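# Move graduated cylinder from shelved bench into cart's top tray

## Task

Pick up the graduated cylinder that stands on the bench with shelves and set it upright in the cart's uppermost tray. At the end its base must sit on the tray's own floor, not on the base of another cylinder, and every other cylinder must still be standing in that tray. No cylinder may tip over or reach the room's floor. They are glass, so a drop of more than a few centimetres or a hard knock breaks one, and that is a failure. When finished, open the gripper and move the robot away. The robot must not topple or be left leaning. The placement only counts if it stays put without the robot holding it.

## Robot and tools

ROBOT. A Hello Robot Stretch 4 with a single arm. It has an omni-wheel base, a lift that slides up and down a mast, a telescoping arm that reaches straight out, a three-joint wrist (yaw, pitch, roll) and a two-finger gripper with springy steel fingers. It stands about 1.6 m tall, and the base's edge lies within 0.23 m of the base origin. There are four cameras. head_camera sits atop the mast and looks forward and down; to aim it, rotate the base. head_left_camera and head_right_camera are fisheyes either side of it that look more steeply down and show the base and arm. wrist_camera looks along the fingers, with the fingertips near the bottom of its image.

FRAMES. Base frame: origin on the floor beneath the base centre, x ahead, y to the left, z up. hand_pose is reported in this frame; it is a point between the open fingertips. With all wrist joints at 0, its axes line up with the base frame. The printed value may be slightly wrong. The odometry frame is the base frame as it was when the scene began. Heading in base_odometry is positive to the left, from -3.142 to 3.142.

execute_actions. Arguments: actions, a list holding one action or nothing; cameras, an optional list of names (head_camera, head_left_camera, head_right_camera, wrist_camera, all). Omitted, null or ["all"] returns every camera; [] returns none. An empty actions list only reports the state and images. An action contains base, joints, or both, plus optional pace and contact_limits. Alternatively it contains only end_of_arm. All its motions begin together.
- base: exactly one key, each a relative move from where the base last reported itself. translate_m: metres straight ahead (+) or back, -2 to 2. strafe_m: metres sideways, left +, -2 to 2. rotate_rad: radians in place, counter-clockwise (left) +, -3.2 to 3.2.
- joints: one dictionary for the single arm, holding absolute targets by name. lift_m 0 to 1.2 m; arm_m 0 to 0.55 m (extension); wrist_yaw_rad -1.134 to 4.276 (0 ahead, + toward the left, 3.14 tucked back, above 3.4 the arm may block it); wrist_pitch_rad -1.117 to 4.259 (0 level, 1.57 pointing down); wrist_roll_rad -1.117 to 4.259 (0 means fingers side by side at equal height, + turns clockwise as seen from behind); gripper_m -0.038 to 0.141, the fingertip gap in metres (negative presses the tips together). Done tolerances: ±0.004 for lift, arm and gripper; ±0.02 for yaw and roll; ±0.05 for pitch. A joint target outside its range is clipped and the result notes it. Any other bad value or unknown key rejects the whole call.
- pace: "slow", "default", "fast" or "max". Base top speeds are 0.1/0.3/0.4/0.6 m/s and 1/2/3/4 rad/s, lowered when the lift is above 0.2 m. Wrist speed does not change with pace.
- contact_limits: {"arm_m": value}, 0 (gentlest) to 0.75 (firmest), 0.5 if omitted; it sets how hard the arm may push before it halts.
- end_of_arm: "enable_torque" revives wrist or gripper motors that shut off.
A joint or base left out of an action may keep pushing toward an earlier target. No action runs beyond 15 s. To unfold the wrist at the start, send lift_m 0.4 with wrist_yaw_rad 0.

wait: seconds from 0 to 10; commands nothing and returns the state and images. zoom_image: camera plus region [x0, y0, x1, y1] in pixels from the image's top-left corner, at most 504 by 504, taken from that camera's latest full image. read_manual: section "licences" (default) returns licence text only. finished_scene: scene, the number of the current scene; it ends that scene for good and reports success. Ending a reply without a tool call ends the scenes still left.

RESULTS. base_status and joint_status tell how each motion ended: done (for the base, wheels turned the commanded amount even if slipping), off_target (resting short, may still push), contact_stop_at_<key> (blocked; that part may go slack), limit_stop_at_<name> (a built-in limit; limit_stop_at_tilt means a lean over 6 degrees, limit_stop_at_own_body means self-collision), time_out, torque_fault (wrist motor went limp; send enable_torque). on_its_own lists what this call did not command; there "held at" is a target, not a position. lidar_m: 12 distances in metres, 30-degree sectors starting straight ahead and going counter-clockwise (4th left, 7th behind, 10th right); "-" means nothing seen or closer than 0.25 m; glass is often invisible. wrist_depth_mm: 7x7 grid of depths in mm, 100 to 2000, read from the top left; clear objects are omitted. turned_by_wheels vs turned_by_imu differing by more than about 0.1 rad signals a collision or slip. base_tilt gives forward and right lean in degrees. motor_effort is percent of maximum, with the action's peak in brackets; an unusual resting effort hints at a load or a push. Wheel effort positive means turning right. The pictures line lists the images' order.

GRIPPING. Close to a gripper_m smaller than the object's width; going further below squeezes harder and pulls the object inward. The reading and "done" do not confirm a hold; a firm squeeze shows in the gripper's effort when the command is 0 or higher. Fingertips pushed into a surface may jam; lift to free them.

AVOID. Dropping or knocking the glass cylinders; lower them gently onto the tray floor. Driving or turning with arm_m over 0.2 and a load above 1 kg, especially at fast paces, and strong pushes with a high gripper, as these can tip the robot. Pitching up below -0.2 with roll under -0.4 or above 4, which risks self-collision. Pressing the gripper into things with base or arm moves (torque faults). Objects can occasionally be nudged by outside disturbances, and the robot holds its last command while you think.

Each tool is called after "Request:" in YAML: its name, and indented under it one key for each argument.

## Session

Request:
execute_actions:
  actions: []

Scene clock: 0.00 s.
base_odometry: x=+0.000 y=+0.000 heading=+0.000 (m, m, rad; odometry frame)
turned_by_wheels: +0.000 (rad since the last result)
turned_by_imu: +0.000 (rad since the last result)
base_tilt: forward=-0.4 right=+0.1 (deg)
lidar_m: 1.62 1.86 1.92 2.04 1.90 1.69 1.78 1.65 1.78 1.99 1.21 1.23
base_status: not commanded
joint_positions: lift_m=+0.129 arm_m=+0.002 wrist_yaw_rad=+3.143 wrist_pitch_rad=-0.004 wrist_roll_rad=+0.015 gripper_m=+0.057
joint_status: not commanded
motor_effort: lift_m=+18 arm_m=+0 wrist_yaw_rad=-1 wrist_pitch_rad=-7 wrist_roll_rad=-2 gripper_m=-2 wheel_0=+1 wheel_1=+0 wheel_2=+0 (%)
hand_pose: x=-0.1155 y=+0.0870 z=+0.3087 quat_wxyz=(-0.001, +0.002, +0.007, +1.000) (m; base frame)
wrist_depth_mm: 142 142 - - - 1983 1661 / - 141 - - - 1921 1708 / - 121 166 - - 1863 1708 / - 134 191 - - 1863 1661 / 138 149 1808 - - 1983 1661 / 1397 1537 1182 1464 216 1430 1336 / 904 946 798 842 798 866 866
pictures: head_camera, head_left_camera, head_right_camera, wrist_camera
Images, in order (width x height): head_camera 420x560, head_left_camera 420x672, head_right_camera 420x672, wrist_camera 616x392.

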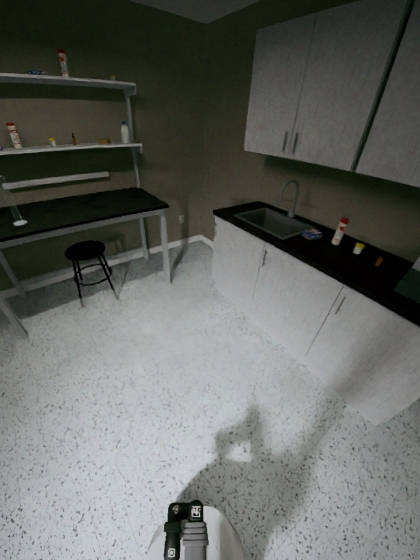

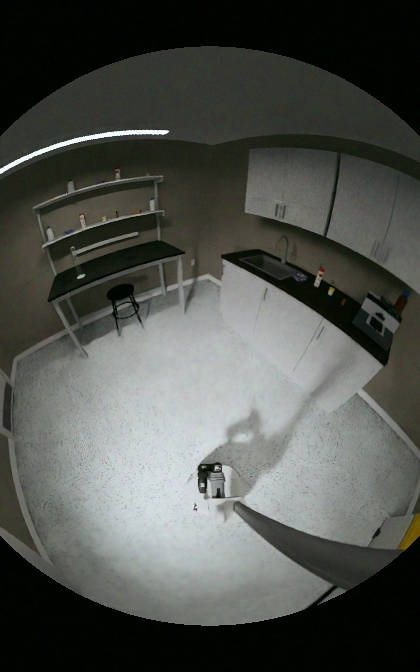

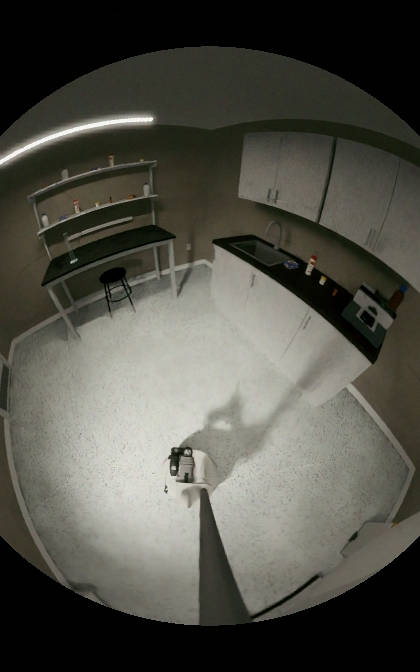

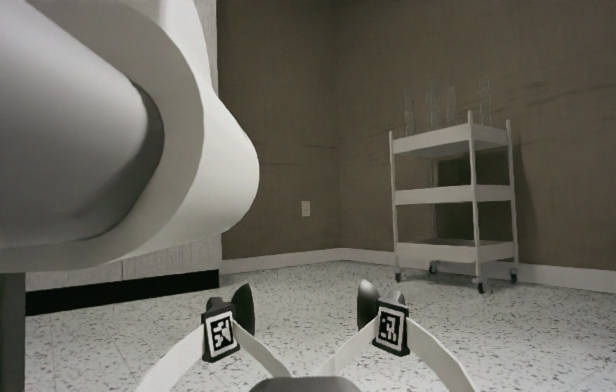

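Request:
execute_actions:
  actions:
    - {"base":{"rotate_rad":0.75},"joints":{"lift_m":0.9,"wrist_yaw_rad":0,"gripper_m":0.14}}
  cameras: ["head_camera","wrist_camera"]

Scene clock: 6.83 s.
base_odometry: x=+0.000 y=+0.000 heading=+0.749 (m, m, rad; odometry frame)
turned_by_wheels: +0.749 (rad since the last result)
turned_by_imu: +0.741 (rad since the last result)
base_tilt: forward=-0.4 right=+0.1 (deg)
lidar_m: 1.85 2.39 1.94 1.92 1.69 1.67 1.66 1.89 1.22 1.22 1.33 1.90
base_status: done
joint_positions: lift_m=+0.900 arm_m=+0.002 wrist_yaw_rad=+0.000 wrist_pitch_rad=-0.004 wrist_roll_rad=+0.015 gripper_m=+0.140
joint_status: all done
motor_effort: lift_m=+20(20) arm_m=+0(0) wrist_yaw_rad=-1(7) wrist_pitch_rad=-9(8) wrist_roll_rad=-3(2) gripper_m=+1(4) wheel_0=-7(11) wheel_1=-3(10) wheel_2=-4(10) (%)
hand_pose: x=+0.4616 y=-0.0873 z=+1.0792 quat_wxyz=(+1.000, +0.007, -0.002, +0.000) (m; base frame)
wrist_depth_mm: - - - - - - - / - - - - - - - / - - - - - - - / - - - - - - - / - - - - 1921 1756 - / - - - - - - - / - - - 156 - - -
pictures: head_camera, wrist_camera
Images, in order (width x height): head_camera 420x560, wrist_camera 616x392.

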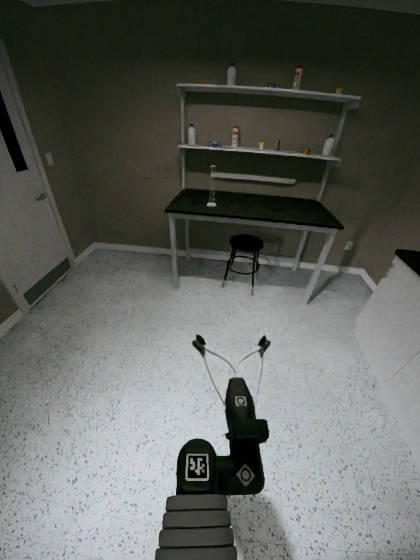

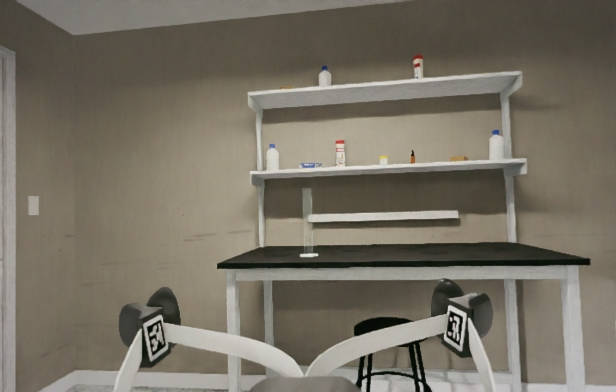

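Request:
execute_actions:
  actions:
    - {"base":{"translate_m":1.2},"pace":"fast"}
  cameras: ["head_camera","wrist_camera"]

Scene clock: 15.07 s.
base_odometry: x=+0.878 y=+0.817 heading=+0.749 (m, m, rad; odometry frame)
turned_by_wheels: +0.001 (rad since the last result)
turned_by_imu: +0.003 (rad since the last result)
base_tilt: forward=-0.3 right=+0.1 (deg)
lidar_m: 0.67 0.72 1.73 1.72 1.91 2.36 2.84 1.76 1.39 1.38 0.86 0.66
base_status: done
joint_positions: lift_m=+0.900 arm_m=+0.002 wrist_yaw_rad=+0.000 wrist_pitch_rad=-0.004 wrist_roll_rad=+0.015 gripper_m=+0.140
joint_status: not commanded
motor_effort: lift_m=+20(20) arm_m=+0(0) wrist_yaw_rad=-1(1) wrist_pitch_rad=-9(8) wrist_roll_rad=-3(1) gripper_m=+1(0) wheel_0=+5(12) wheel_1=+4(8) wheel_2=-3(15) (%)
hand_pose: x=+0.4616 y=-0.0874 z=+1.0792 quat_wxyz=(+1.000, +0.007, -0.002, +0.000) (m; base frame)
wrist_depth_mm: 1366 1336 1255 1255 1229 1160 1098 / 1366 1336 1281 1255 1182 1182 1098 / 1336 1255 1118 1160 1160 1138 1098 / 1336 1281 1281 1205 1182 1138 1098 / 1336 1308 1229 1182 1160 1160 1098 / 1336 1281 878 866 831 668 809 / 1336 500 512 156 500 492 521
pictures: head_camera, wrist_camera
Images, in order (width x height): head_camera 420x560, wrist_camera 616x392.

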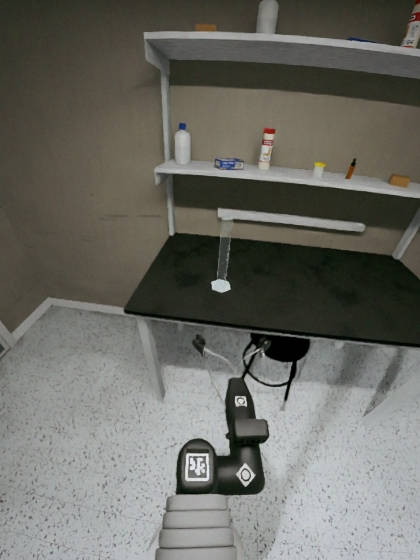

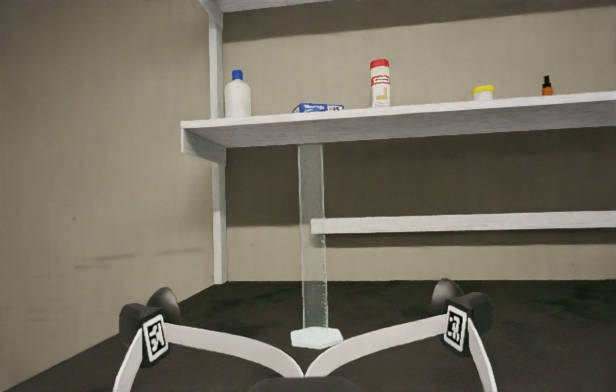

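Request:
execute_actions:
  actions:
    - {"base":{"strafe_m":-0.027},"joints":{"arm_m":0.40}}
  cameras: ["wrist_camera"]

Scene clock: 20.70 s.
base_odometry: x=+0.897 y=+0.798 heading=+0.750 (m, m, rad; odometry frame)
turned_by_wheels: +0.000 (rad since the last result)
turned_by_imu: -0.001 (rad since the last result)
base_tilt: forward=-0.4 right=+0.1 (deg)
lidar_m: 0.66 0.74 1.75 1.73 1.93 2.37 2.86 1.72 1.38 1.34 0.84 0.66
base_status: done
joint_positions: lift_m=+0.900 arm_m=+0.399 wrist_yaw_rad=+0.000 wrist_pitch_rad=-0.004 wrist_roll_rad=+0.015 gripper_m=+0.140
joint_status: all done
motor_effort: lift_m=+20(20) arm_m=+7(12) wrist_yaw_rad=-1(0) wrist_pitch_rad=-8(9) wrist_roll_rad=-2(2) gripper_m=-1(0) wheel_0=+5(17) wheel_1=+0(11) wheel_2=+0(3) (%)
hand_pose: x=+0.8582 y=-0.0874 z=+1.0792 quat_wxyz=(+1.000, +0.007, -0.002, +0.000) (m; base frame)
wrist_depth_mm: 917 891 854 831 521 500 508 / 917 615 634 654 661 683 691 / 917 866 854 831 788 768 759 / 904 866 831 820 788 778 750 / 917 878 854 809 778 759 750 / 904 809 831 809 778 654 741 / 904 488 508 156 496 488 517
pictures: wrist_camera
Images, in order (width x height): wrist_camera 616x392.

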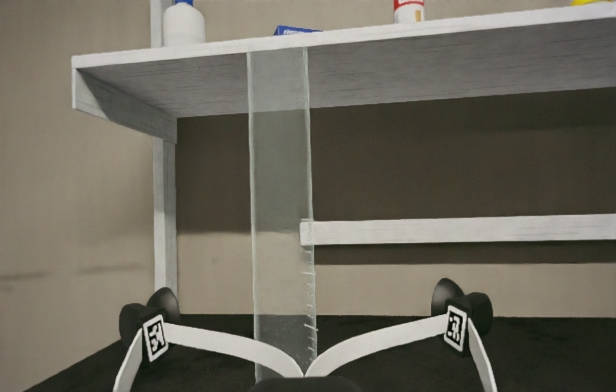

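Request:
execute_actions:
  actions:
    - {"base":{"strafe_m":0.014},"joints":{"arm_m":0.485},"pace":"slow"}
  cameras: ["wrist_camera"]

Scene clock: 25.17 s.
base_odometry: x=+0.887 y=+0.808 heading=+0.750 (m, m, rad; odometry frame)
turned_by_wheels: +0.000 (rad since the last result)
turned_by_imu: -0.001 (rad since the last result)
base_tilt: forward=-0.4 right=+0.1 (deg)
lidar_m: 0.66 0.73 1.75 1.74 1.91 2.36 2.84 1.76 1.39 1.37 0.85 0.68
base_status: done
joint_positions: lift_m=+0.900 arm_m=+0.484 wrist_yaw_rad=+0.000 wrist_pitch_rad=-0.004 wrist_roll_rad=+0.015 gripper_m=+0.140
joint_status: all done
motor_effort: lift_m=+20(20) arm_m=+7(7) wrist_yaw_rad=-1(1) wrist_pitch_rad=-8(8) wrist_roll_rad=-2(2) gripper_m=+1(1) wheel_0=-7(8) wheel_1=+5(8) wheel_2=+0(1) (%)
hand_pose: x=+0.9432 y=-0.0874 z=+1.0792 quat_wxyz=(+1.000, +0.007, -0.002, +0.000) (m; base frame)
wrist_depth_mm: 831 496 469 452 459 466 473 / 809 580 640 654 661 683 668 / 820 778 768 750 707 699 676 / 820 788 759 741 715 699 676 / 809 778 759 732 699 676 654 / 809 707 768 723 707 654 661 / 798 492 504 156 496 488 512
pictures: wrist_camera
Images, in order (width x height): wrist_camera 616x392.

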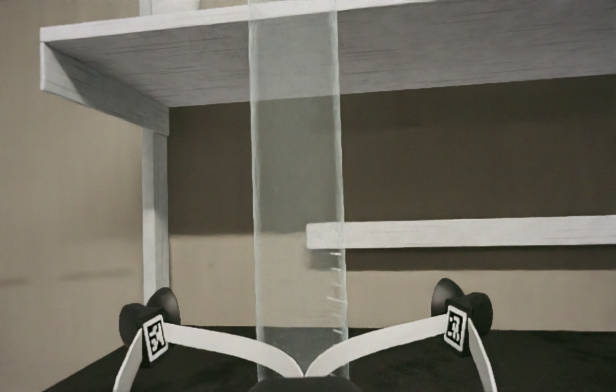

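Width 88; back off a bit to ~82, then grip.

Request:
execute_actions:
  actions:
    - {"joints":{"arm_m":0.468},"pace":"slow"}
  cameras: []

Request:
execute_actions:
  actions:
    - {"joints":{"gripper_m":0.0},"pace":"slow"}
  cameras: ["wrist_camera"]

Scene clock: 29.57 s.
base_odometry: x=+0.887 y=+0.808 heading=+0.750 (m, m, rad; odometry frame)
turned_by_wheels: +0.000 (rad since the last result)
turned_by_imu: -0.001 (rad since the last result)
base_tilt: forward=-0.4 right=+0.1 (deg)
lidar_m: 0.65 0.74 1.75 1.73 1.93 2.36 2.87 1.75 1.39 1.36 0.83 0.67
base_status: not commanded
joint_positions: lift_m=+0.900 arm_m=+0.469 wrist_yaw_rad=+0.000 wrist_pitch_rad=-0.004 wrist_roll_rad=+0.015 gripper_m=+0.140
joint_status: all done
motor_effort: lift_m=+20(20) arm_m=-7(9) wrist_yaw_rad=-1(1) wrist_pitch_rad=-7(7) wrist_roll_rad=-3(2) gripper_m=+1(0) wheel_0=-7(7) wheel_1=+5(5) wheel_2=+0(0) (%)
hand_pose: x=+0.9286 y=-0.0874 z=+1.0792 quat_wxyz=(+1.000, +0.007, -0.002, +0.000) (m; base frame)
wrist_depth_mm: 854 500 477 455 459 469 473 / 854 580 634 654 668 676 691 / 842 809 778 750 723 707 699 / 831 809 778 759 723 699 691 / 820 798 778 741 715 699 683 / 820 768 778 741 723 654 676 / 820 492 508 156 496 488 517
pictures: none
No camera images: the call's "cameras" was empty. Leave "cameras" out to get every camera's image.

Scene clock: 35.20 s.
base_odometry: x=+0.887 y=+0.808 heading=+0.750 (m, m, rad; odometry frame)
turned_by_wheels: +0.000 (rad since the last result)
turned_by_imu: -0.001 (rad since the last result)
base_tilt: forward=-0.3 right=+0.1 (deg)
lidar_m: 0.66 0.72 1.76 1.73 1.92 2.38 2.85 1.74 1.39 1.37 0.85 0.67
base_status: not commanded
joint_positions: lift_m=+0.900 arm_m=+0.469 wrist_yaw_rad=+0.000 wrist_pitch_rad=-0.004 wrist_roll_rad=+0.015 gripper_m=+0.000
joint_status: all done
motor_effort: lift_m=+20(20) arm_m=-7(7) wrist_yaw_rad=-1(2) wrist_pitch_rad=-11(9) wrist_roll_rad=-1(3) gripper_m=-11(11) wheel_0=-7(7) wheel_1=+6(5) wheel_2=+0(0) (%)
hand_pose: x=+0.9286 y=-0.0874 z=+1.0792 quat_wxyz=(+1.000, +0.007, -0.002, +0.000) (m; base frame)
wrist_depth_mm: 854 500 473 452 459 466 469 / 842 580 634 661 668 683 683 / 854 798 778 759 741 707 683 / 842 798 778 750 723 707 691 / 842 788 788 750 707 699 676 / 831 798 768 691 715 699 676 / 820 559 187 504 462 517 512
pictures: wrist_camera
Images, in order (width x height): wrist_camera 616x392.

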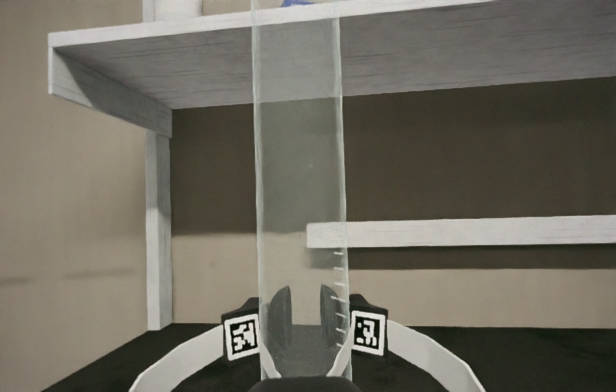

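Still a little deep; regrip.

Request:
execute_actions:
  actions:
    - {"joints":{"gripper_m":0.09},"pace":"slow"}
  cameras: []

Request:
execute_actions:
  actions:
    - {"joints":{"arm_m":0.445},"pace":"slow"}
  cameras: []

Request:
execute_actions:
  actions:
    - {"joints":{"gripper_m":0.0},"pace":"slow"}
  cameras: ["wrist_camera"]

Scene clock: 42.47 s.
base_odometry: x=+0.887 y=+0.808 heading=+0.750 (m, m, rad; odometry frame)
turned_by_wheels: +0.000 (rad since the last result)
turned_by_imu: -0.001 (rad since the last result)
base_tilt: forward=-0.3 right=+0.1 (deg)
lidar_m: 0.67 0.72 1.76 1.75 1.95 2.36 2.86 1.75 1.40 1.38 0.85 0.66
base_status: not commanded
joint_positions: lift_m=+0.900 arm_m=+0.469 wrist_yaw_rad=+0.000 wrist_pitch_rad=-0.004 wrist_roll_rad=+0.015 gripper_m=+0.090
joint_status: all done
motor_effort: lift_m=+20(20) arm_m=-7(7) wrist_yaw_rad=+0(1) wrist_pitch_rad=-6(9) wrist_roll_rad=-2(1) gripper_m=+0(9) wheel_0=-8(7) wheel_1=+5(5) wheel_2=+0(0) (%)
hand_pose: x=+0.9286 y=-0.0874 z=+1.0792 quat_wxyz=(+1.000, +0.007, -0.002, +0.000) (m; base frame)
wrist_depth_mm: 854 500 477 452 459 466 473 / 842 580 634 654 668 676 683 / 842 809 778 750 723 707 699 / 831 809 768 741 732 707 691 / 831 798 778 741 715 683 676 / 820 788 750 732 220 699 683 / 820 525 477 500 488 488 512
pictures: none
No camera images: the call's "cameras" was empty. Leave "cameras" out to get every camera's image.

Scene clock: 43.70 s.
base_odometry: x=+0.887 y=+0.808 heading=+0.750 (m, m, rad; odometry frame)
turned_by_wheels: +0.000 (rad since the last result)
turned_by_imu: +0.000 (rad since the last result)
base_tilt: forward=-0.4 right=+0.1 (deg)
lidar_m: 0.65 0.75 1.73 1.73 1.92 2.37 2.85 1.74 1.40 1.36 0.83 0.68
base_status: not commanded
joint_positions: lift_m=+0.900 arm_m=+0.446 wrist_yaw_rad=+0.000 wrist_pitch_rad=-0.004 wrist_roll_rad=+0.015 gripper_m=+0.090
joint_status: all done
motor_effort: lift_m=+20(20) arm_m=-7(10) wrist_yaw_rad=-1(1) wrist_pitch_rad=-9(10) wrist_roll_rad=-2(2) gripper_m=-3(1) wheel_0=-7(8) wheel_1=+6(5) wheel_2=+0(0) (%)
hand_pose: x=+0.9056 y=-0.0874 z=+1.0792 quat_wxyz=(+1.000, +0.007, -0.002, +0.000) (m; base frame)
wrist_depth_mm: 866 759 508 484 488 462 473 / 866 591 634 654 668 676 715 / 854 820 798 778 750 723 699 / 866 831 809 778 750 732 715 / 866 820 798 768 741 715 691 / 854 820 768 759 220 723 699 / 842 525 477 504 492 484 508
pictures: none
No camera images: the call's "cameras" was empty. Leave "cameras" out to get every camera's image.

Scene clock: 47.10 s.
base_odometry: x=+0.887 y=+0.808 heading=+0.750 (m, m, rad; odometry frame)
turned_by_wheels: +0.000 (rad since the last result)
turned_by_imu: -0.001 (rad since the last result)
base_tilt: forward=-0.4 right=+0.1 (deg)
lidar_m: 0.64 0.73 1.76 1.73 1.91 2.36 2.85 1.73 1.40 1.37 0.86 0.68
base_status: not commanded
joint_positions: lift_m=+0.900 arm_m=+0.446 wrist_yaw_rad=+0.000 wrist_pitch_rad=-0.004 wrist_roll_rad=+0.015 gripper_m=+0.000
joint_status: all done
motor_effort: lift_m=+20(20) arm_m=-7(7) wrist_yaw_rad=-1(1) wrist_pitch_rad=-9(7) wrist_roll_rad=-2(1) gripper_m=-15(17) wheel_0=-8(7) wheel_1=+5(5) wheel_2=+0(0) (%)
hand_pose: x=+0.9056 y=-0.0874 z=+1.0792 quat_wxyz=(+1.000, +0.007, -0.002, +0.000) (m; base frame)
wrist_depth_mm: 878 759 508 480 484 466 473 / 854 585 640 647 668 676 715 / 854 831 798 778 750 741 707 / 866 820 798 778 750 732 707 / 854 831 798 768 741 715 699 / 842 820 788 759 732 715 699 / 842 525 183 535 466 462 517
pictures: wrist_camera
Images, in order (width x height): wrist_camera 616x392.

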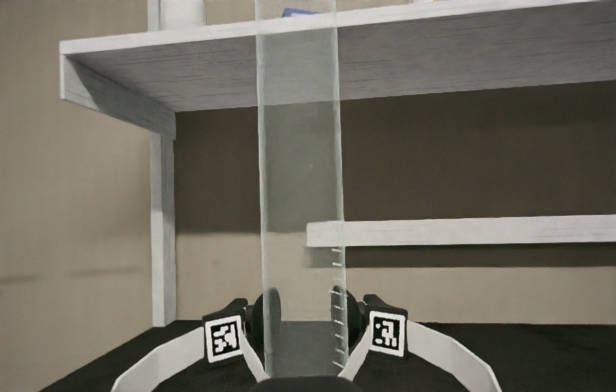

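Request:
execute_actions:
  actions:
    - {"joints":{"lift_m":0.92},"pace":"slow"}
  cameras: []

Request:
execute_actions:
  actions:
    - {"joints":{"arm_m":0.05},"pace":"slow"}
  cameras: ["wrist_camera"]

Request:
execute_actions:
  actions:
    - {"base":{"translate_m":-0.9},"joints":{"lift_m":1.0}}
  cameras: []

Request:
execute_actions:
  actions:
    - {"base":{"rotate_rad":1.45},"pace":"slow"}

Scene clock: 56.37 s.
base_odometry: x=+0.887 y=+0.808 heading=+0.750 (m, m, rad; odometry frame)
turned_by_wheels: +0.000 (rad since the last result)
turned_by_imu: -0.001 (rad since the last result)
base_tilt: forward=-0.4 right=+0.1 (deg)
lidar_m: 0.66 0.72 1.75 1.72 1.93 2.37 2.83 1.74 1.40 1.38 0.85 0.66
base_status: not commanded
joint_positions: lift_m=+0.920 arm_m=+0.446 wrist_yaw_rad=+0.000 wrist_pitch_rad=-0.002 wrist_roll_rad=+0.015 gripper_m=+0.000
joint_status: all done
motor_effort: lift_m=+21(21) arm_m=-7(7) wrist_yaw_rad=-1(1) wrist_pitch_rad=-15(15) wrist_roll_rad=-1(1) gripper_m=-16(16) wheel_0=-7(7) wheel_1=+5(5) wheel_2=+0(0) (%)
hand_pose: x=+0.9056 y=-0.0874 z=+1.0984 quat_wxyz=(+1.000, +0.007, -0.001, +0.000) (m; base frame)
wrist_depth_mm: 866 831 621 517 480 459 436 / 878 574 591 597 615 627 647 / 866 788 798 778 759 723 715 / 842 842 798 788 741 732 707 / 842 820 798 759 707 676 654 / 842 820 788 759 732 723 691 / 831 559 185 574 500 496 554
pictures: none
No camera images: the call's "cameras" was empty. Leave "cameras" out to get every camera's image.

Scene clock: 61.60 s.
base_odometry: x=+0.887 y=+0.808 heading=+0.750 (m, m, rad; odometry frame)
turned_by_wheels: +0.000 (rad since the last result)
turned_by_imu: -0.001 (rad since the last result)
base_tilt: forward=-0.3 right=+0.1 (deg)
lidar_m: 0.44 0.74 1.73 1.73 1.92 2.34 2.85 1.75 1.38 1.38 0.84 0.46
base_status: not commanded
joint_positions: lift_m=+0.920 arm_m=+0.051 wrist_yaw_rad=+0.000 wrist_pitch_rad=-0.002 wrist_roll_rad=+0.015 gripper_m=+0.000
joint_status: all done
motor_effort: lift_m=+21(21) arm_m=-7(8) wrist_yaw_rad=-1(1) wrist_pitch_rad=-16(16) wrist_roll_rad=-2(1) gripper_m=-16(15) wheel_0=-8(8) wheel_1=+5(6) wheel_2=+0(0) (%)
hand_pose: x=+0.5106 y=-0.0874 z=+1.0984 quat_wxyz=(+1.000, +0.007, -0.001, +0.000) (m; base frame)
wrist_depth_mm: 1308 1281 1205 1182 1138 1098 1078 / 1281 1281 1229 1182 1138 1098 1060 / 1308 1255 1025 1078 1118 1078 1060 / 1308 1255 1205 1182 1138 1098 1060 / 1255 1255 1229 1160 1118 1078 1042 / 1308 1229 946 820 798 866 842 / 1308 569 184 580 504 504 564
pictures: wrist_camera
Images, in order (width x height): wrist_camera 616x392.

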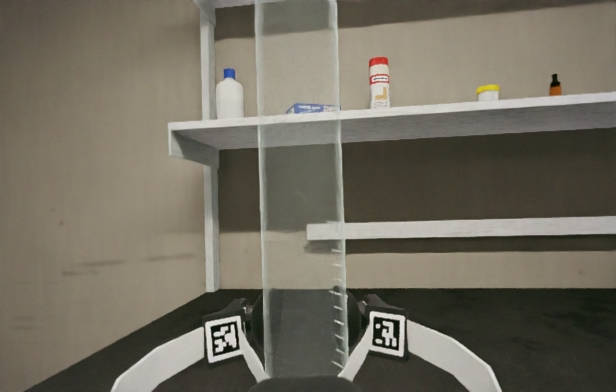

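Scene clock: 66.07 s.
base_odometry: x=+0.228 y=+0.195 heading=+0.749 (m, m, rad; odometry frame)
turned_by_wheels: -0.001 (rad since the last result)
turned_by_imu: -0.004 (rad since the last result)
base_tilt: forward=-0.4 right=+0.1 (deg)
lidar_m: 0.42 2.36 1.90 1.88 1.79 1.98 1.95 2.21 1.25 1.25 1.34 1.58
base_status: done
joint_positions: lift_m=+1.000 arm_m=+0.051 wrist_yaw_rad=+0.000 wrist_pitch_rad=-0.002 wrist_roll_rad=+0.015 gripper_m=+0.000
joint_status: all done
motor_effort: lift_m=+21(26) arm_m=-7(7) wrist_yaw_rad=+0(1) wrist_pitch_rad=-14(17) wrist_roll_rad=-2(2) gripper_m=-17(17) wheel_0=-6(12) wheel_1=-5(10) wheel_2=+4(13) (%)
hand_pose: x=+0.5106 y=-0.0874 z=+1.1784 quat_wxyz=(+1.000, +0.007, -0.001, +0.000) (m; base frame)
wrist_depth_mm: - - - - - 1983 1808 / - - - - - 1863 1863 / - - - - - - 1863 / - - - - - 1921 1863 / - - - - 1983 1863 1863 / - - 1397 1308 1205 1308 1255 / - - 183 - 1430 1921 1863
pictures: none
No camera images: the call's "cameras" was empty. Leave "cameras" out to get every camera's image.

Scene clock: 68.80 s.
base_odometry: x=+0.229 y=+0.195 heading=+2.198 (m, m, rad; odometry frame)
turned_by_wheels: +1.449 (rad since the last result)
turned_by_imu: +1.436 (rad since the last result)
base_tilt: forward=-0.4 right=+0.1 (deg)
lidar_m: 0.44 1.79 2.02 1.95 2.10 1.31 1.24 1.29 1.63 1.57 1.65 1.96
base_status: done
joint_positions: lift_m=+1.000 arm_m=+0.051 wrist_yaw_rad=+0.000 wrist_pitch_rad=-0.002 wrist_roll_rad=+0.015 gripper_m=+0.000
joint_status: not commanded
motor_effort: lift_m=+21(21) arm_m=-7(7) wrist_yaw_rad=+0(1) wrist_pitch_rad=-14(15) wrist_roll_rad=-2(1) gripper_m=-16(17) wheel_0=-7(12) wheel_1=-4(6) wheel_2=-7(9) (%)
hand_pose: x=+0.5106 y=-0.0874 z=+1.1784 quat_wxyz=(+1.000, +0.007, -0.001, +0.000) (m; base frame)
wrist_depth_mm: 1661 1576 1576 1661 1618 1576 1537 / 1661 1618 1661 1576 1576 1576 1576 / 1618 1618 1618 1618 1618 1576 1576 / 1576 1618 1576 1618 1576 1576 1576 / 1618 1576 1576 1576 1618 1618 1576 / 1618 1618 1576 1576 1576 1576 1576 / 1537 1618 185 1537 1576 1576 1576
pictures: head_camera, head_left_camera, head_right_camera, wrist_camera
Images, in order (width x height): head_camera 420x560, head_left_camera 420x672, head_right_camera 420x672, wrist_camera 616x392.

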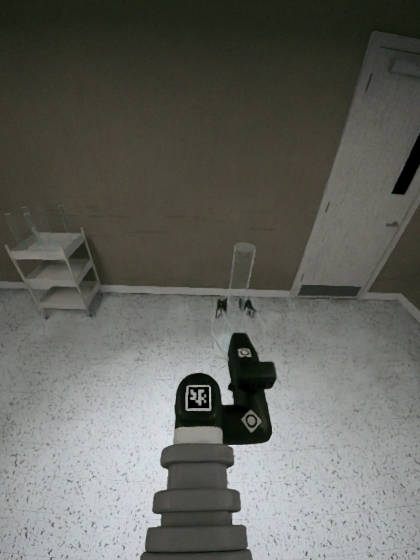

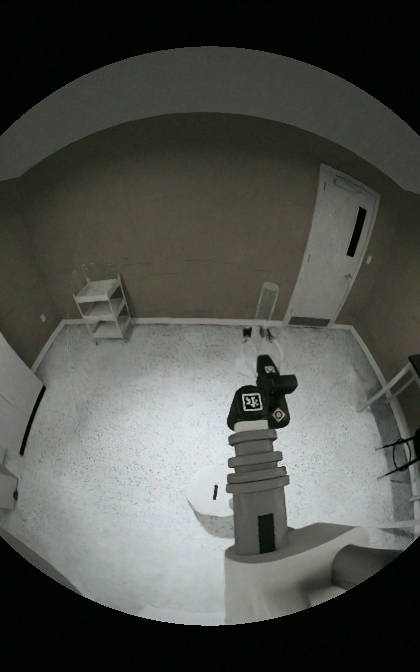

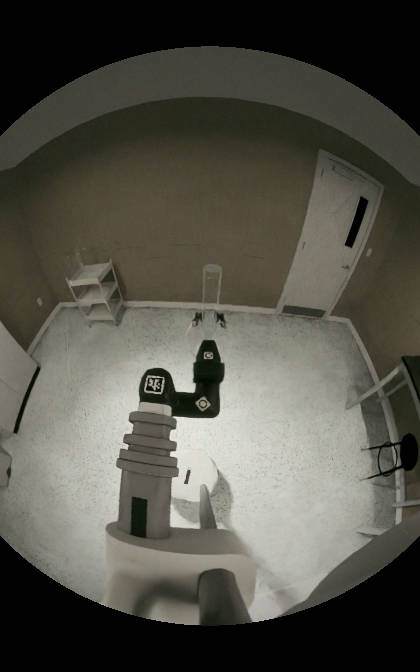

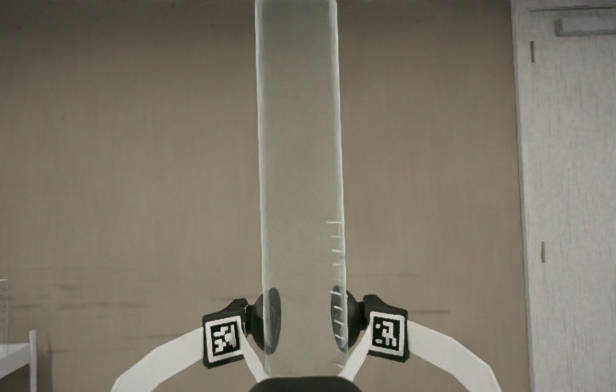

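Request:
execute_actions:
  actions:
    - {"base":{"strafe_m":1.05},"joints":{"lift_m":0.93}}
  cameras: []

Request:
execute_actions:
  actions:
    - {"base":{"translate_m":0.6}}

Request:
zoom_image:
  camera: "head_camera"
  region: [110,220,310,420]

Scene clock: 78.63 s.
base_odometry: x=-0.622 y=-0.421 heading=+2.197 (m, m, rad; odometry frame)
turned_by_wheels: +0.000 (rad since the last result)
turned_by_imu: -0.002 (rad since the last result)
base_tilt: forward=-0.4 right=+0.2 (deg)
lidar_m: 0.45 1.54 0.91 0.90 1.08 1.90 1.85 1.34 1.82 2.61 2.65 0.47
base_status: done
joint_positions: lift_m=+0.930 arm_m=+0.051 wrist_yaw_rad=+0.000 wrist_pitch_rad=-0.002 wrist_roll_rad=+0.015 gripper_m=+0.000
joint_status: all done
motor_effort: lift_m=+16(21) arm_m=-7(7) wrist_yaw_rad=-1(1) wrist_pitch_rad=-17(16) wrist_roll_rad=-3(2) gripper_m=-16(18) wheel_0=-5(11) wheel_1=+3(11) wheel_2=+0(5) (%)
hand_pose: x=+0.5106 y=-0.0874 z=+1.1088 quat_wxyz=(+1.000, +0.007, -0.001, +0.000) (m; base frame)
wrist_depth_mm: 1708 1661 1661 1661 1661 1661 1618 / 1661 1618 1618 1618 1708 1661 1661 / 1618 1708 1618 1618 1618 1618 1618 / 1661 1618 1618 1661 1661 1661 1618 / 1661 1576 1618 1618 1618 1618 1576 / 1618 1618 1576 1618 1661 1618 1618 / 1661 1618 183 1537 1576 1576 1576
pictures: none
No camera images: the call's "cameras" was empty. Leave "cameras" out to get every camera's image.

Scene clock: 82.13 s.
base_odometry: x=-0.974 y=+0.065 heading=+2.198 (m, m, rad; odometry frame)
turned_by_wheels: +0.001 (rad since the last result)
turned_by_imu: +0.002 (rad since the last result)
base_tilt: forward=-0.3 right=+0.1 (deg)
lidar_m: 0.46 0.93 1.42 0.89 0.92 1.44 1.93 1.91 2.68 2.65 1.82 0.47
base_status: done
joint_positions: lift_m=+0.930 arm_m=+0.051 wrist_yaw_rad=+0.000 wrist_pitch_rad=-0.002 wrist_roll_rad=+0.015 gripper_m=+0.000
joint_status: not commanded
motor_effort: lift_m=+16(16) arm_m=-7(7) wrist_yaw_rad=-1(1) wrist_pitch_rad=-16(16) wrist_roll_rad=-2(2) gripper_m=-17(17) wheel_0=+7(11) wheel_1=+4(8) wheel_2=-3(12) (%)
hand_pose: x=+0.5106 y=-0.0874 z=+1.1088 quat_wxyz=(+1.000, +0.007, -0.001, +0.000) (m; base frame)
wrist_depth_mm: 1060 1042 1042 1042 1025 1025 1008 / 1060 1060 1025 1042 1025 1025 1008 / 1042 1025 1025 1025 1025 1008 1008 / 1060 1042 1025 1025 1025 1008 1008 / 1025 1025 1025 1008 1008 1008 1008 / 1042 1025 1025 1008 1008 991 1025 / 1008 1025 184 1008 991 1008 991
pictures: head_camera, head_left_camera, head_right_camera, wrist_camera
Images, in order (width x height): head_camera 420x560, head_left_camera 420x672, head_right_camera 420x672, wrist_camera 616x392.

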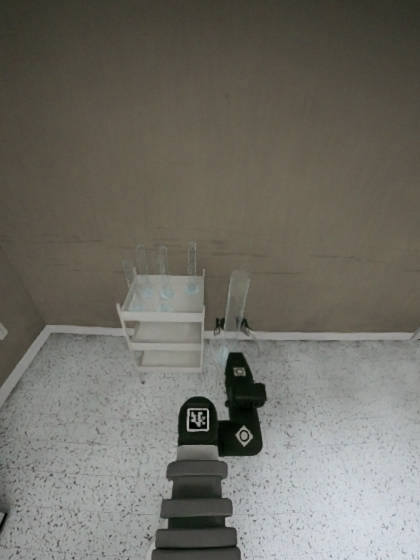

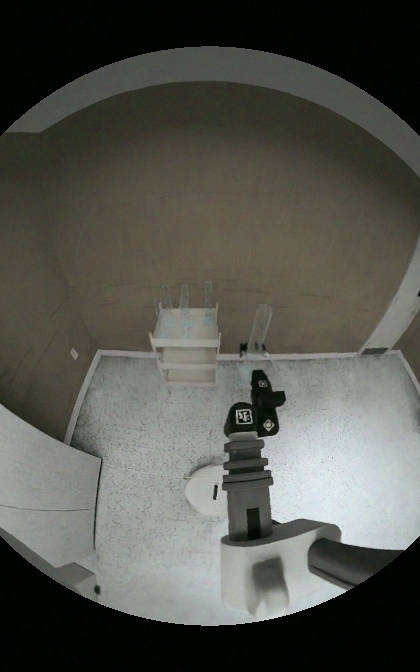

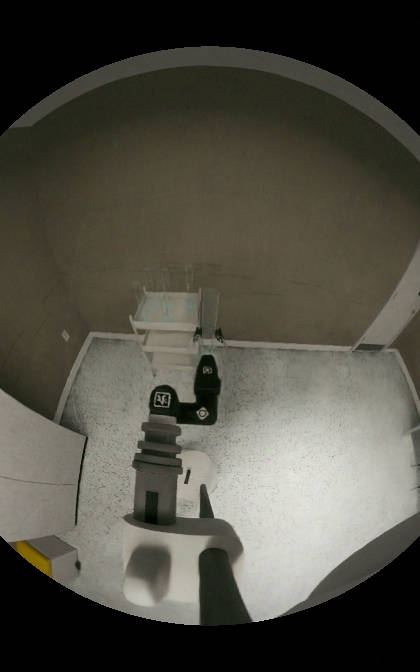

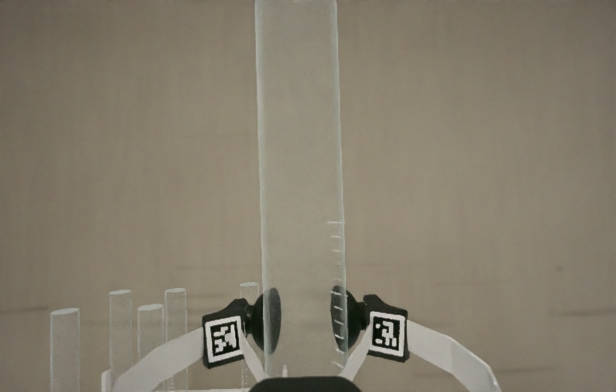

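Region (110, 220, 310, 420) of head_camera's 420x560 image, scaled by 2.520, with more detail than that image has.

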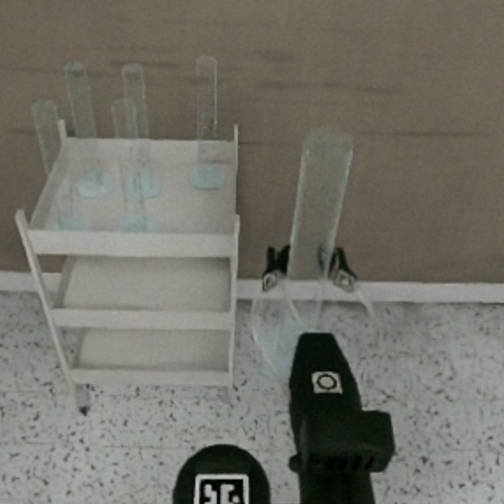

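Request:
execute_actions:
  actions:
    - {"base":{"strafe_m":0.135},"pace":"slow"}
  cameras: []

Request:
execute_actions:
  actions:
    - {"base":{"translate_m":0.19},"pace":"slow"}
  cameras: ["head_camera","wrist_camera"]

Request:
execute_actions:
  actions:
    - {"joints":{"arm_m":0.30,"lift_m":0.89},"pace":"slow"}
  cameras: ["head_camera","wrist_camera","head_right_camera"]

Request:
zoom_image:
  camera: "head_right_camera"
  region: [130,260,270,400]

Scene clock: 94.13 s.
base_odometry: x=-1.083 y=-0.014 heading=+2.198 (m, m, rad; odometry frame)
turned_by_wheels: +0.000 (rad since the last result)
turned_by_imu: -0.001 (rad since the last result)
base_tilt: forward=-0.4 right=+0.1 (deg)
lidar_m: 0.43 0.90 1.27 0.75 0.79 1.34 2.34 1.97 2.67 2.78 1.83 0.45
base_status: done
joint_positions: lift_m=+0.930 arm_m=+0.051 wrist_yaw_rad=+0.000 wrist_pitch_rad=-0.002 wrist_roll_rad=+0.015 gripper_m=+0.000
joint_status: not commanded
motor_effort: lift_m=+16(16) arm_m=-7(7) wrist_yaw_rad=+0(1) wrist_pitch_rad=-16(16) wrist_roll_rad=-2(2) gripper_m=-16(16) wheel_0=-7(15) wheel_1=+5(8) wheel_2=+0(3) (%)
hand_pose: x=+0.5106 y=-0.0874 z=+1.1088 quat_wxyz=(+1.000, +0.007, -0.001, +0.000) (m; base frame)
wrist_depth_mm: 1042 1042 1025 1042 1025 1025 1025 / 1042 1042 1042 1025 1042 1025 1008 / 1060 1025 1042 1008 1025 1025 1008 / 1025 1042 1042 1025 1008 1025 1008 / 1042 1042 1008 1025 1008 1008 1008 / 1025 1025 1025 1025 1008 1008 1008 / 1025 1042 184 991 991 991 1025
pictures: none
No camera images: the call's "cameras" was empty. Leave "cameras" out to get every camera's image.

Scene clock: 97.33 s.
base_odometry: x=-1.194 y=+0.139 heading=+2.198 (m, m, rad; odometry frame)
turned_by_wheels: +0.001 (rad since the last result)
turned_by_imu: +0.001 (rad since the last result)
base_tilt: forward=-0.3 right=+0.2 (deg)
lidar_m: 0.46 0.73 1.25 0.76 0.79 1.13 2.36 2.16 2.89 2.80 1.56 0.46
base_status: done
joint_positions: lift_m=+0.930 arm_m=+0.051 wrist_yaw_rad=+0.000 wrist_pitch_rad=-0.002 wrist_roll_rad=+0.015 gripper_m=+0.000
joint_status: not commanded
motor_effort: lift_m=+16(16) arm_m=-7(7) wrist_yaw_rad=+0(1) wrist_pitch_rad=-17(17) wrist_roll_rad=-2(2) gripper_m=-15(16) wheel_0=+7(10) wheel_1=+6(8) wheel_2=-5(10) (%)
hand_pose: x=+0.5106 y=-0.0874 z=+1.1088 quat_wxyz=(+1.000, +0.007, -0.001, +0.000) (m; base frame)
wrist_depth_mm: 854 866 854 854 842 842 831 / 866 842 842 842 854 831 831 / 854 842 831 854 842 831 831 / 842 842 842 842 842 831 831 / 831 842 842 831 831 831 820 / 854 842 831 820 820 831 831 / 842 842 183 809 831 820 831
pictures: head_camera, wrist_camera
Images, in order (width x height): head_camera 420x560, wrist_camera 616x392.

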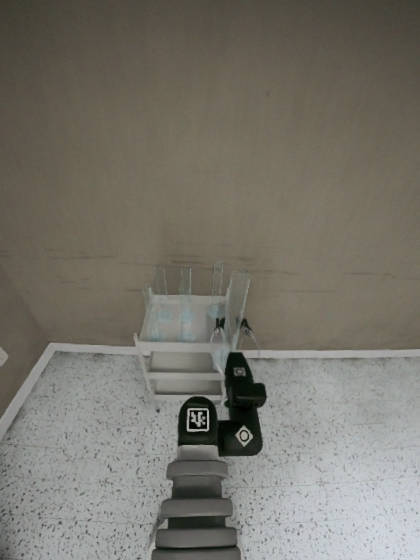

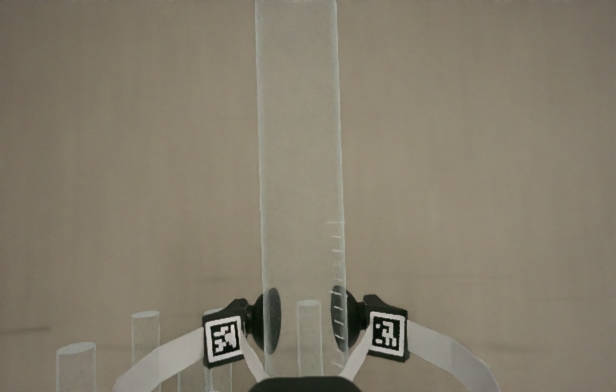

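Scene clock: 101.13 s.
base_odometry: x=-1.194 y=+0.139 heading=+2.198 (m, m, rad; odometry frame)
turned_by_wheels: +0.000 (rad since the last result)
turned_by_imu: -0.001 (rad since the last result)
base_tilt: forward=-0.5 right=+0.2 (deg)
lidar_m: 0.69 0.72 1.25 0.76 0.80 1.12 2.39 2.16 2.89 2.78 1.54 1.15
base_status: not commanded
joint_positions: lift_m=+0.890 arm_m=+0.299 wrist_yaw_rad=+0.000 wrist_pitch_rad=-0.002 wrist_roll_rad=+0.015 gripper_m=+0.000
joint_status: all done
motor_effort: lift_m=+16(15) arm_m=+7(9) wrist_yaw_rad=+0(1) wrist_pitch_rad=-16(15) wrist_roll_rad=-2(2) gripper_m=-16(16) wheel_0=+7(7) wheel_1=+6(6) wheel_2=-5(5) (%)
hand_pose: x=+0.7582 y=-0.0874 z=+1.0688 quat_wxyz=(+1.000, +0.007, -0.001, +0.000) (m; base frame)
wrist_depth_mm: 603 597 603 603 597 597 585 / 609 603 597 597 597 591 580 / 603 603 591 591 591 591 585 / 597 591 591 591 591 585 585 / 597 591 591 585 585 580 580 / 591 585 597 580 580 580 574 / 585 591 184 585 580 574 569
pictures: head_camera, head_right_camera, wrist_camera
Images, in order (width x height): head_camera 420x560, head_right_camera 420x672, wrist_camera 616x392.

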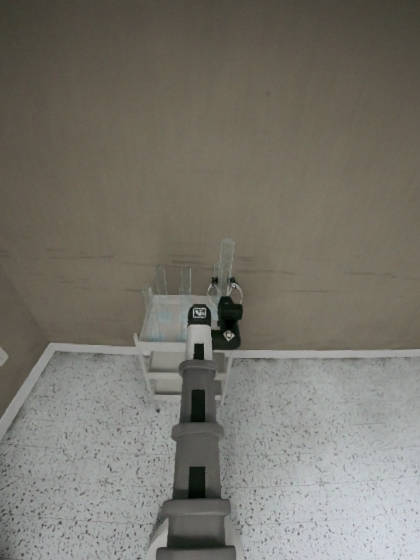

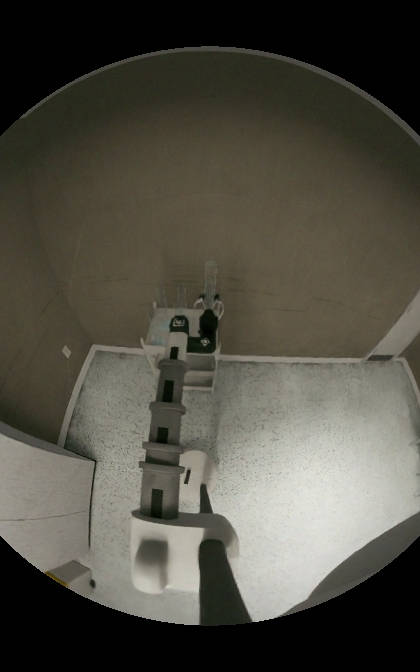

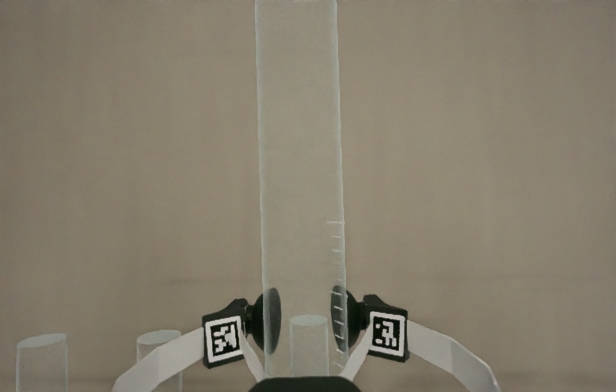

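Region (130, 260, 270, 400) of head_right_camera's 420x672 image, scaled by 3.600, with more detail than that image has.

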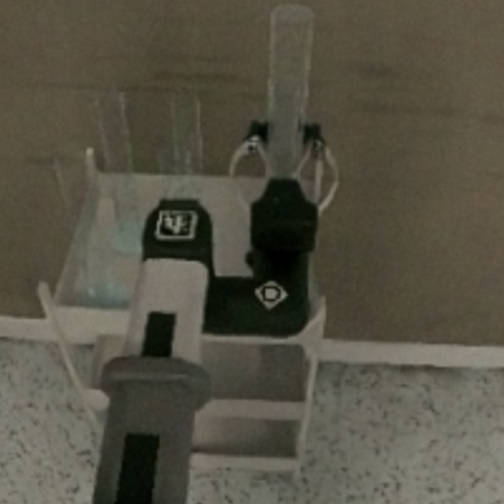

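Request:
execute_actions:
  actions:
    - {"base":{"strafe_m":0.02},"joints":{"arm_m":0.365},"pace":"slow"}
  cameras: []

Request:
execute_actions:
  actions:
    - {"joints":{"lift_m":0.72},"pace":"slow"}

Request:
zoom_image:
  camera: "head_right_camera"
  region: [130,260,270,400]

Scene clock: 109.50 s.
base_odometry: x=-1.210 y=+0.128 heading=+2.198 (m, m, rad; odometry frame)
turned_by_wheels: +0.000 (rad since the last result)
turned_by_imu: -0.001 (rad since the last result)
base_tilt: forward=-0.3 right=+0.1 (deg)
lidar_m: 0.69 0.72 1.24 0.74 0.79 1.08 2.43 2.17 2.92 2.86 1.55 1.15
base_status: done
joint_positions: lift_m=+0.890 arm_m=+0.364 wrist_yaw_rad=+0.000 wrist_pitch_rad=-0.002 wrist_roll_rad=+0.015 gripper_m=+0.000
joint_status: all done
motor_effort: lift_m=+15(16) arm_m=+7(8) wrist_yaw_rad=+0(0) wrist_pitch_rad=-15(15) wrist_roll_rad=-2(2) gripper_m=-17(16) wheel_0=-7(11) wheel_1=+4(8) wheel_2=+0(5) (%)
hand_pose: x=+0.8232 y=-0.0874 z=+1.0688 quat_wxyz=(+1.000, +0.007, -0.001, +0.000) (m; base frame)
wrist_depth_mm: 539 535 539 530 535 530 525 / 539 539 530 530 525 525 530 / 539 530 535 530 530 521 521 / 530 530 525 525 525 521 521 / 530 525 521 525 525 517 512 / 525 525 521 521 517 517 512 / 521 521 183 517 517 512 512
pictures: none
No camera images: the call's "cameras" was empty. Leave "cameras" out to get every camera's image.

Scene clock: 111.67 s.
base_odometry: x=-1.210 y=+0.128 heading=+2.198 (m, m, rad; odometry frame)
turned_by_wheels: +0.000 (rad since the last result)
turned_by_imu: +0.000 (rad since the last result)
base_tilt: forward=-0.4 right=+0.2 (deg)
lidar_m: 0.68 0.73 1.24 0.73 0.76 1.08 2.47 2.16 2.90 2.83 1.59 1.15
base_status: not commanded
joint_positions: lift_m=+0.720 arm_m=+0.364 wrist_yaw_rad=+0.000 wrist_pitch_rad=-0.002 wrist_roll_rad=+0.015 gripper_m=+0.000
joint_status: all done
motor_effort: lift_m=+15(17) arm_m=+7(7) wrist_yaw_rad=-1(1) wrist_pitch_rad=-15(15) wrist_roll_rad=-2(1) gripper_m=-18(17) wheel_0=-6(6) wheel_1=+5(4) wheel_2=+0(0) (%)
hand_pose: x=+0.8232 y=-0.0874 z=+0.8988 quat_wxyz=(+1.000, +0.007, -0.001, +0.000) (m; base frame)
wrist_depth_mm: 544 539 539 535 530 525 530 / 535 539 535 530 530 530 521 / 535 535 535 525 525 525 517 / 539 530 530 521 525 517 512 / 525 525 525 517 521 521 512 / 521 525 525 521 512 517 512 / 521 521 183 517 517 512 508
pictures: head_camera, head_left_camera, head_right_camera, wrist_camera
Images, in order (width x height): head_camera 420x560, head_left_camera 420x672, head_right_camera 420x672, wrist_camera 616x392.

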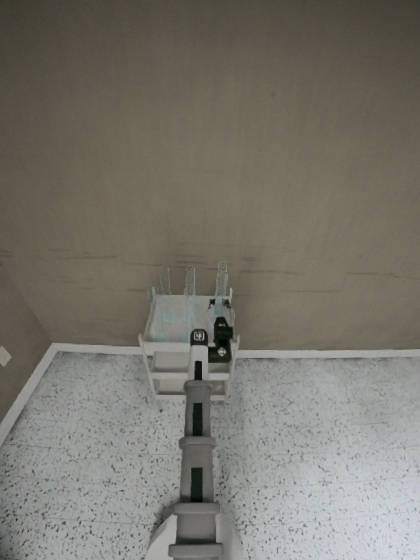

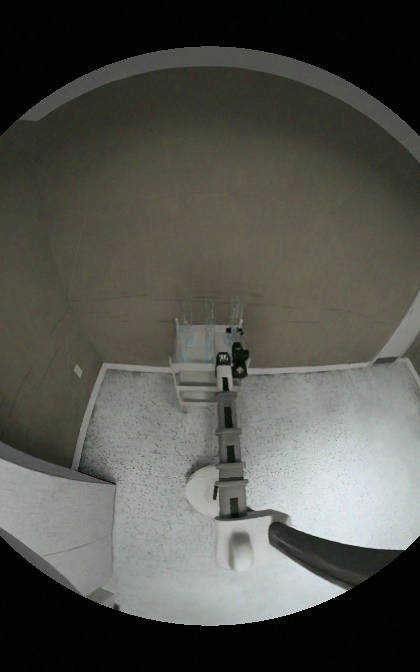

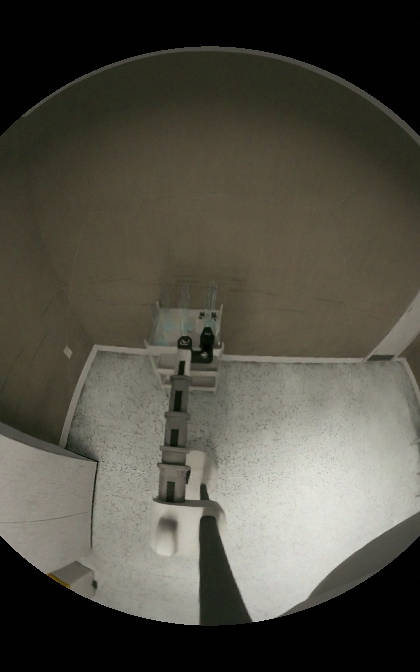

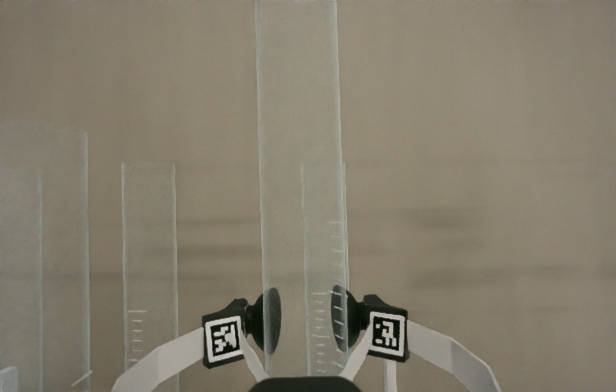

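Region (130, 260, 270, 400) of head_right_camera's 420x672 image, scaled by 3.600, with more detail than that image has.

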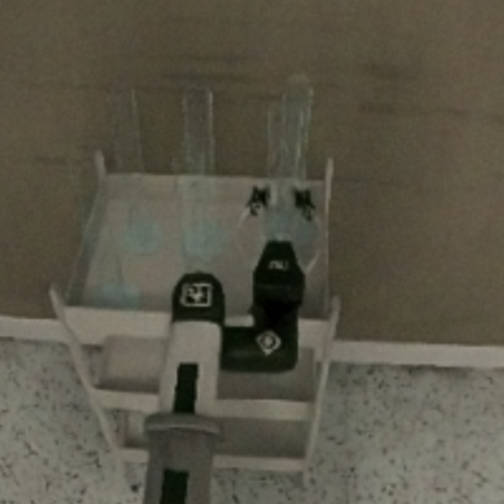

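Request:
execute_actions:
  actions:
    - {"joints":{"lift_m":0.66},"pace":"slow"}
  cameras: []

Request:
execute_actions:
  actions:
    - {"joints":{"lift_m":0.65},"pace":"slow"}
  cameras: ["wrist_camera"]

Scene clock: 116.37 s.
base_odometry: x=-1.210 y=+0.128 heading=+2.198 (m, m, rad; odometry frame)
turned_by_wheels: +0.000 (rad since the last result)
turned_by_imu: -0.001 (rad since the last result)
base_tilt: forward=-0.4 right=+0.2 (deg)
lidar_m: 0.70 0.72 1.25 0.74 0.78 1.08 2.47 2.17 2.90 2.81 1.56 1.14
base_status: not commanded
joint_positions: lift_m=+0.660 arm_m=+0.364 wrist_yaw_rad=+0.000 wrist_pitch_rad=-0.002 wrist_roll_rad=+0.015 gripper_m=+0.000
joint_status: all done
motor_effort: lift_m=+16(14) arm_m=+7(7) wrist_yaw_rad=+0(1) wrist_pitch_rad=-17(13) wrist_roll_rad=-2(3) gripper_m=-16(17) wheel_0=-6(6) wheel_1=+4(5) wheel_2=+0(0) (%)
hand_pose: x=+0.8232 y=-0.0874 z=+0.8388 quat_wxyz=(+1.000, +0.007, -0.001, +0.000) (m; base frame)
wrist_depth_mm: 539 539 539 530 530 525 525 / 535 535 530 535 530 525 525 / 535 535 530 530 521 525 517 / 530 530 525 525 521 521 517 / 535 535 530 521 521 521 521 / 525 521 525 521 521 517 512 / 430 427 184 433 430 512 512
pictures: none
No camera images: the call's "cameras" was empty. Leave "cameras" out to get every camera's image.

Scene clock: 117.10 s.
base_odometry: x=-1.210 y=+0.128 heading=+2.198 (m, m, rad; odometry frame)
turned_by_wheels: +0.000 (rad since the last result)
turned_by_imu: +0.000 (rad since the last result)
base_tilt: forward=-0.3 right=+0.2 (deg)
lidar_m: 0.70 0.73 1.23 0.73 0.76 1.10 2.43 2.16 2.89 2.83 1.56 1.17
base_status: not commanded
joint_positions: lift_m=+0.650 arm_m=+0.364 wrist_yaw_rad=+0.000 wrist_pitch_rad=-0.002 wrist_roll_rad=+0.015 gripper_m=+0.000
joint_status: all done
motor_effort: lift_m=+15(17) arm_m=+7(7) wrist_yaw_rad=+0(1) wrist_pitch_rad=-16(16) wrist_roll_rad=-3(2) gripper_m=-15(17) wheel_0=-6(7) wheel_1=+4(4) wheel_2=+0(0) (%)
hand_pose: x=+0.8232 y=-0.0874 z=+0.8289 quat_wxyz=(+1.000, +0.007, -0.001, +0.000) (m; base frame)
wrist_depth_mm: 539 535 539 530 530 525 530 / 539 530 530 535 530 530 517 / 539 535 530 525 525 521 521 / 535 525 525 525 521 521 517 / 525 530 525 521 525 517 521 / 535 525 525 517 517 517 517 / 430 433 183 433 368 512 512
pictures: wrist_camera
Images, in order (width x height): wrist_camera 616x392.

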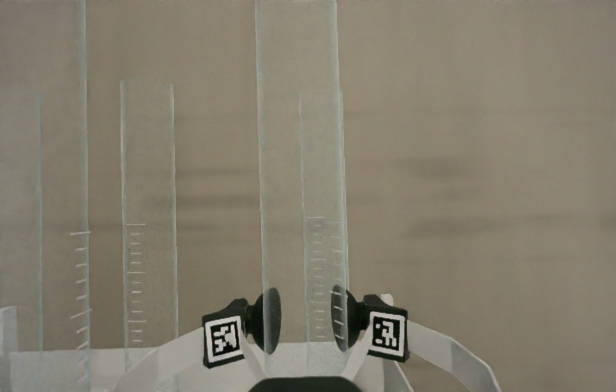

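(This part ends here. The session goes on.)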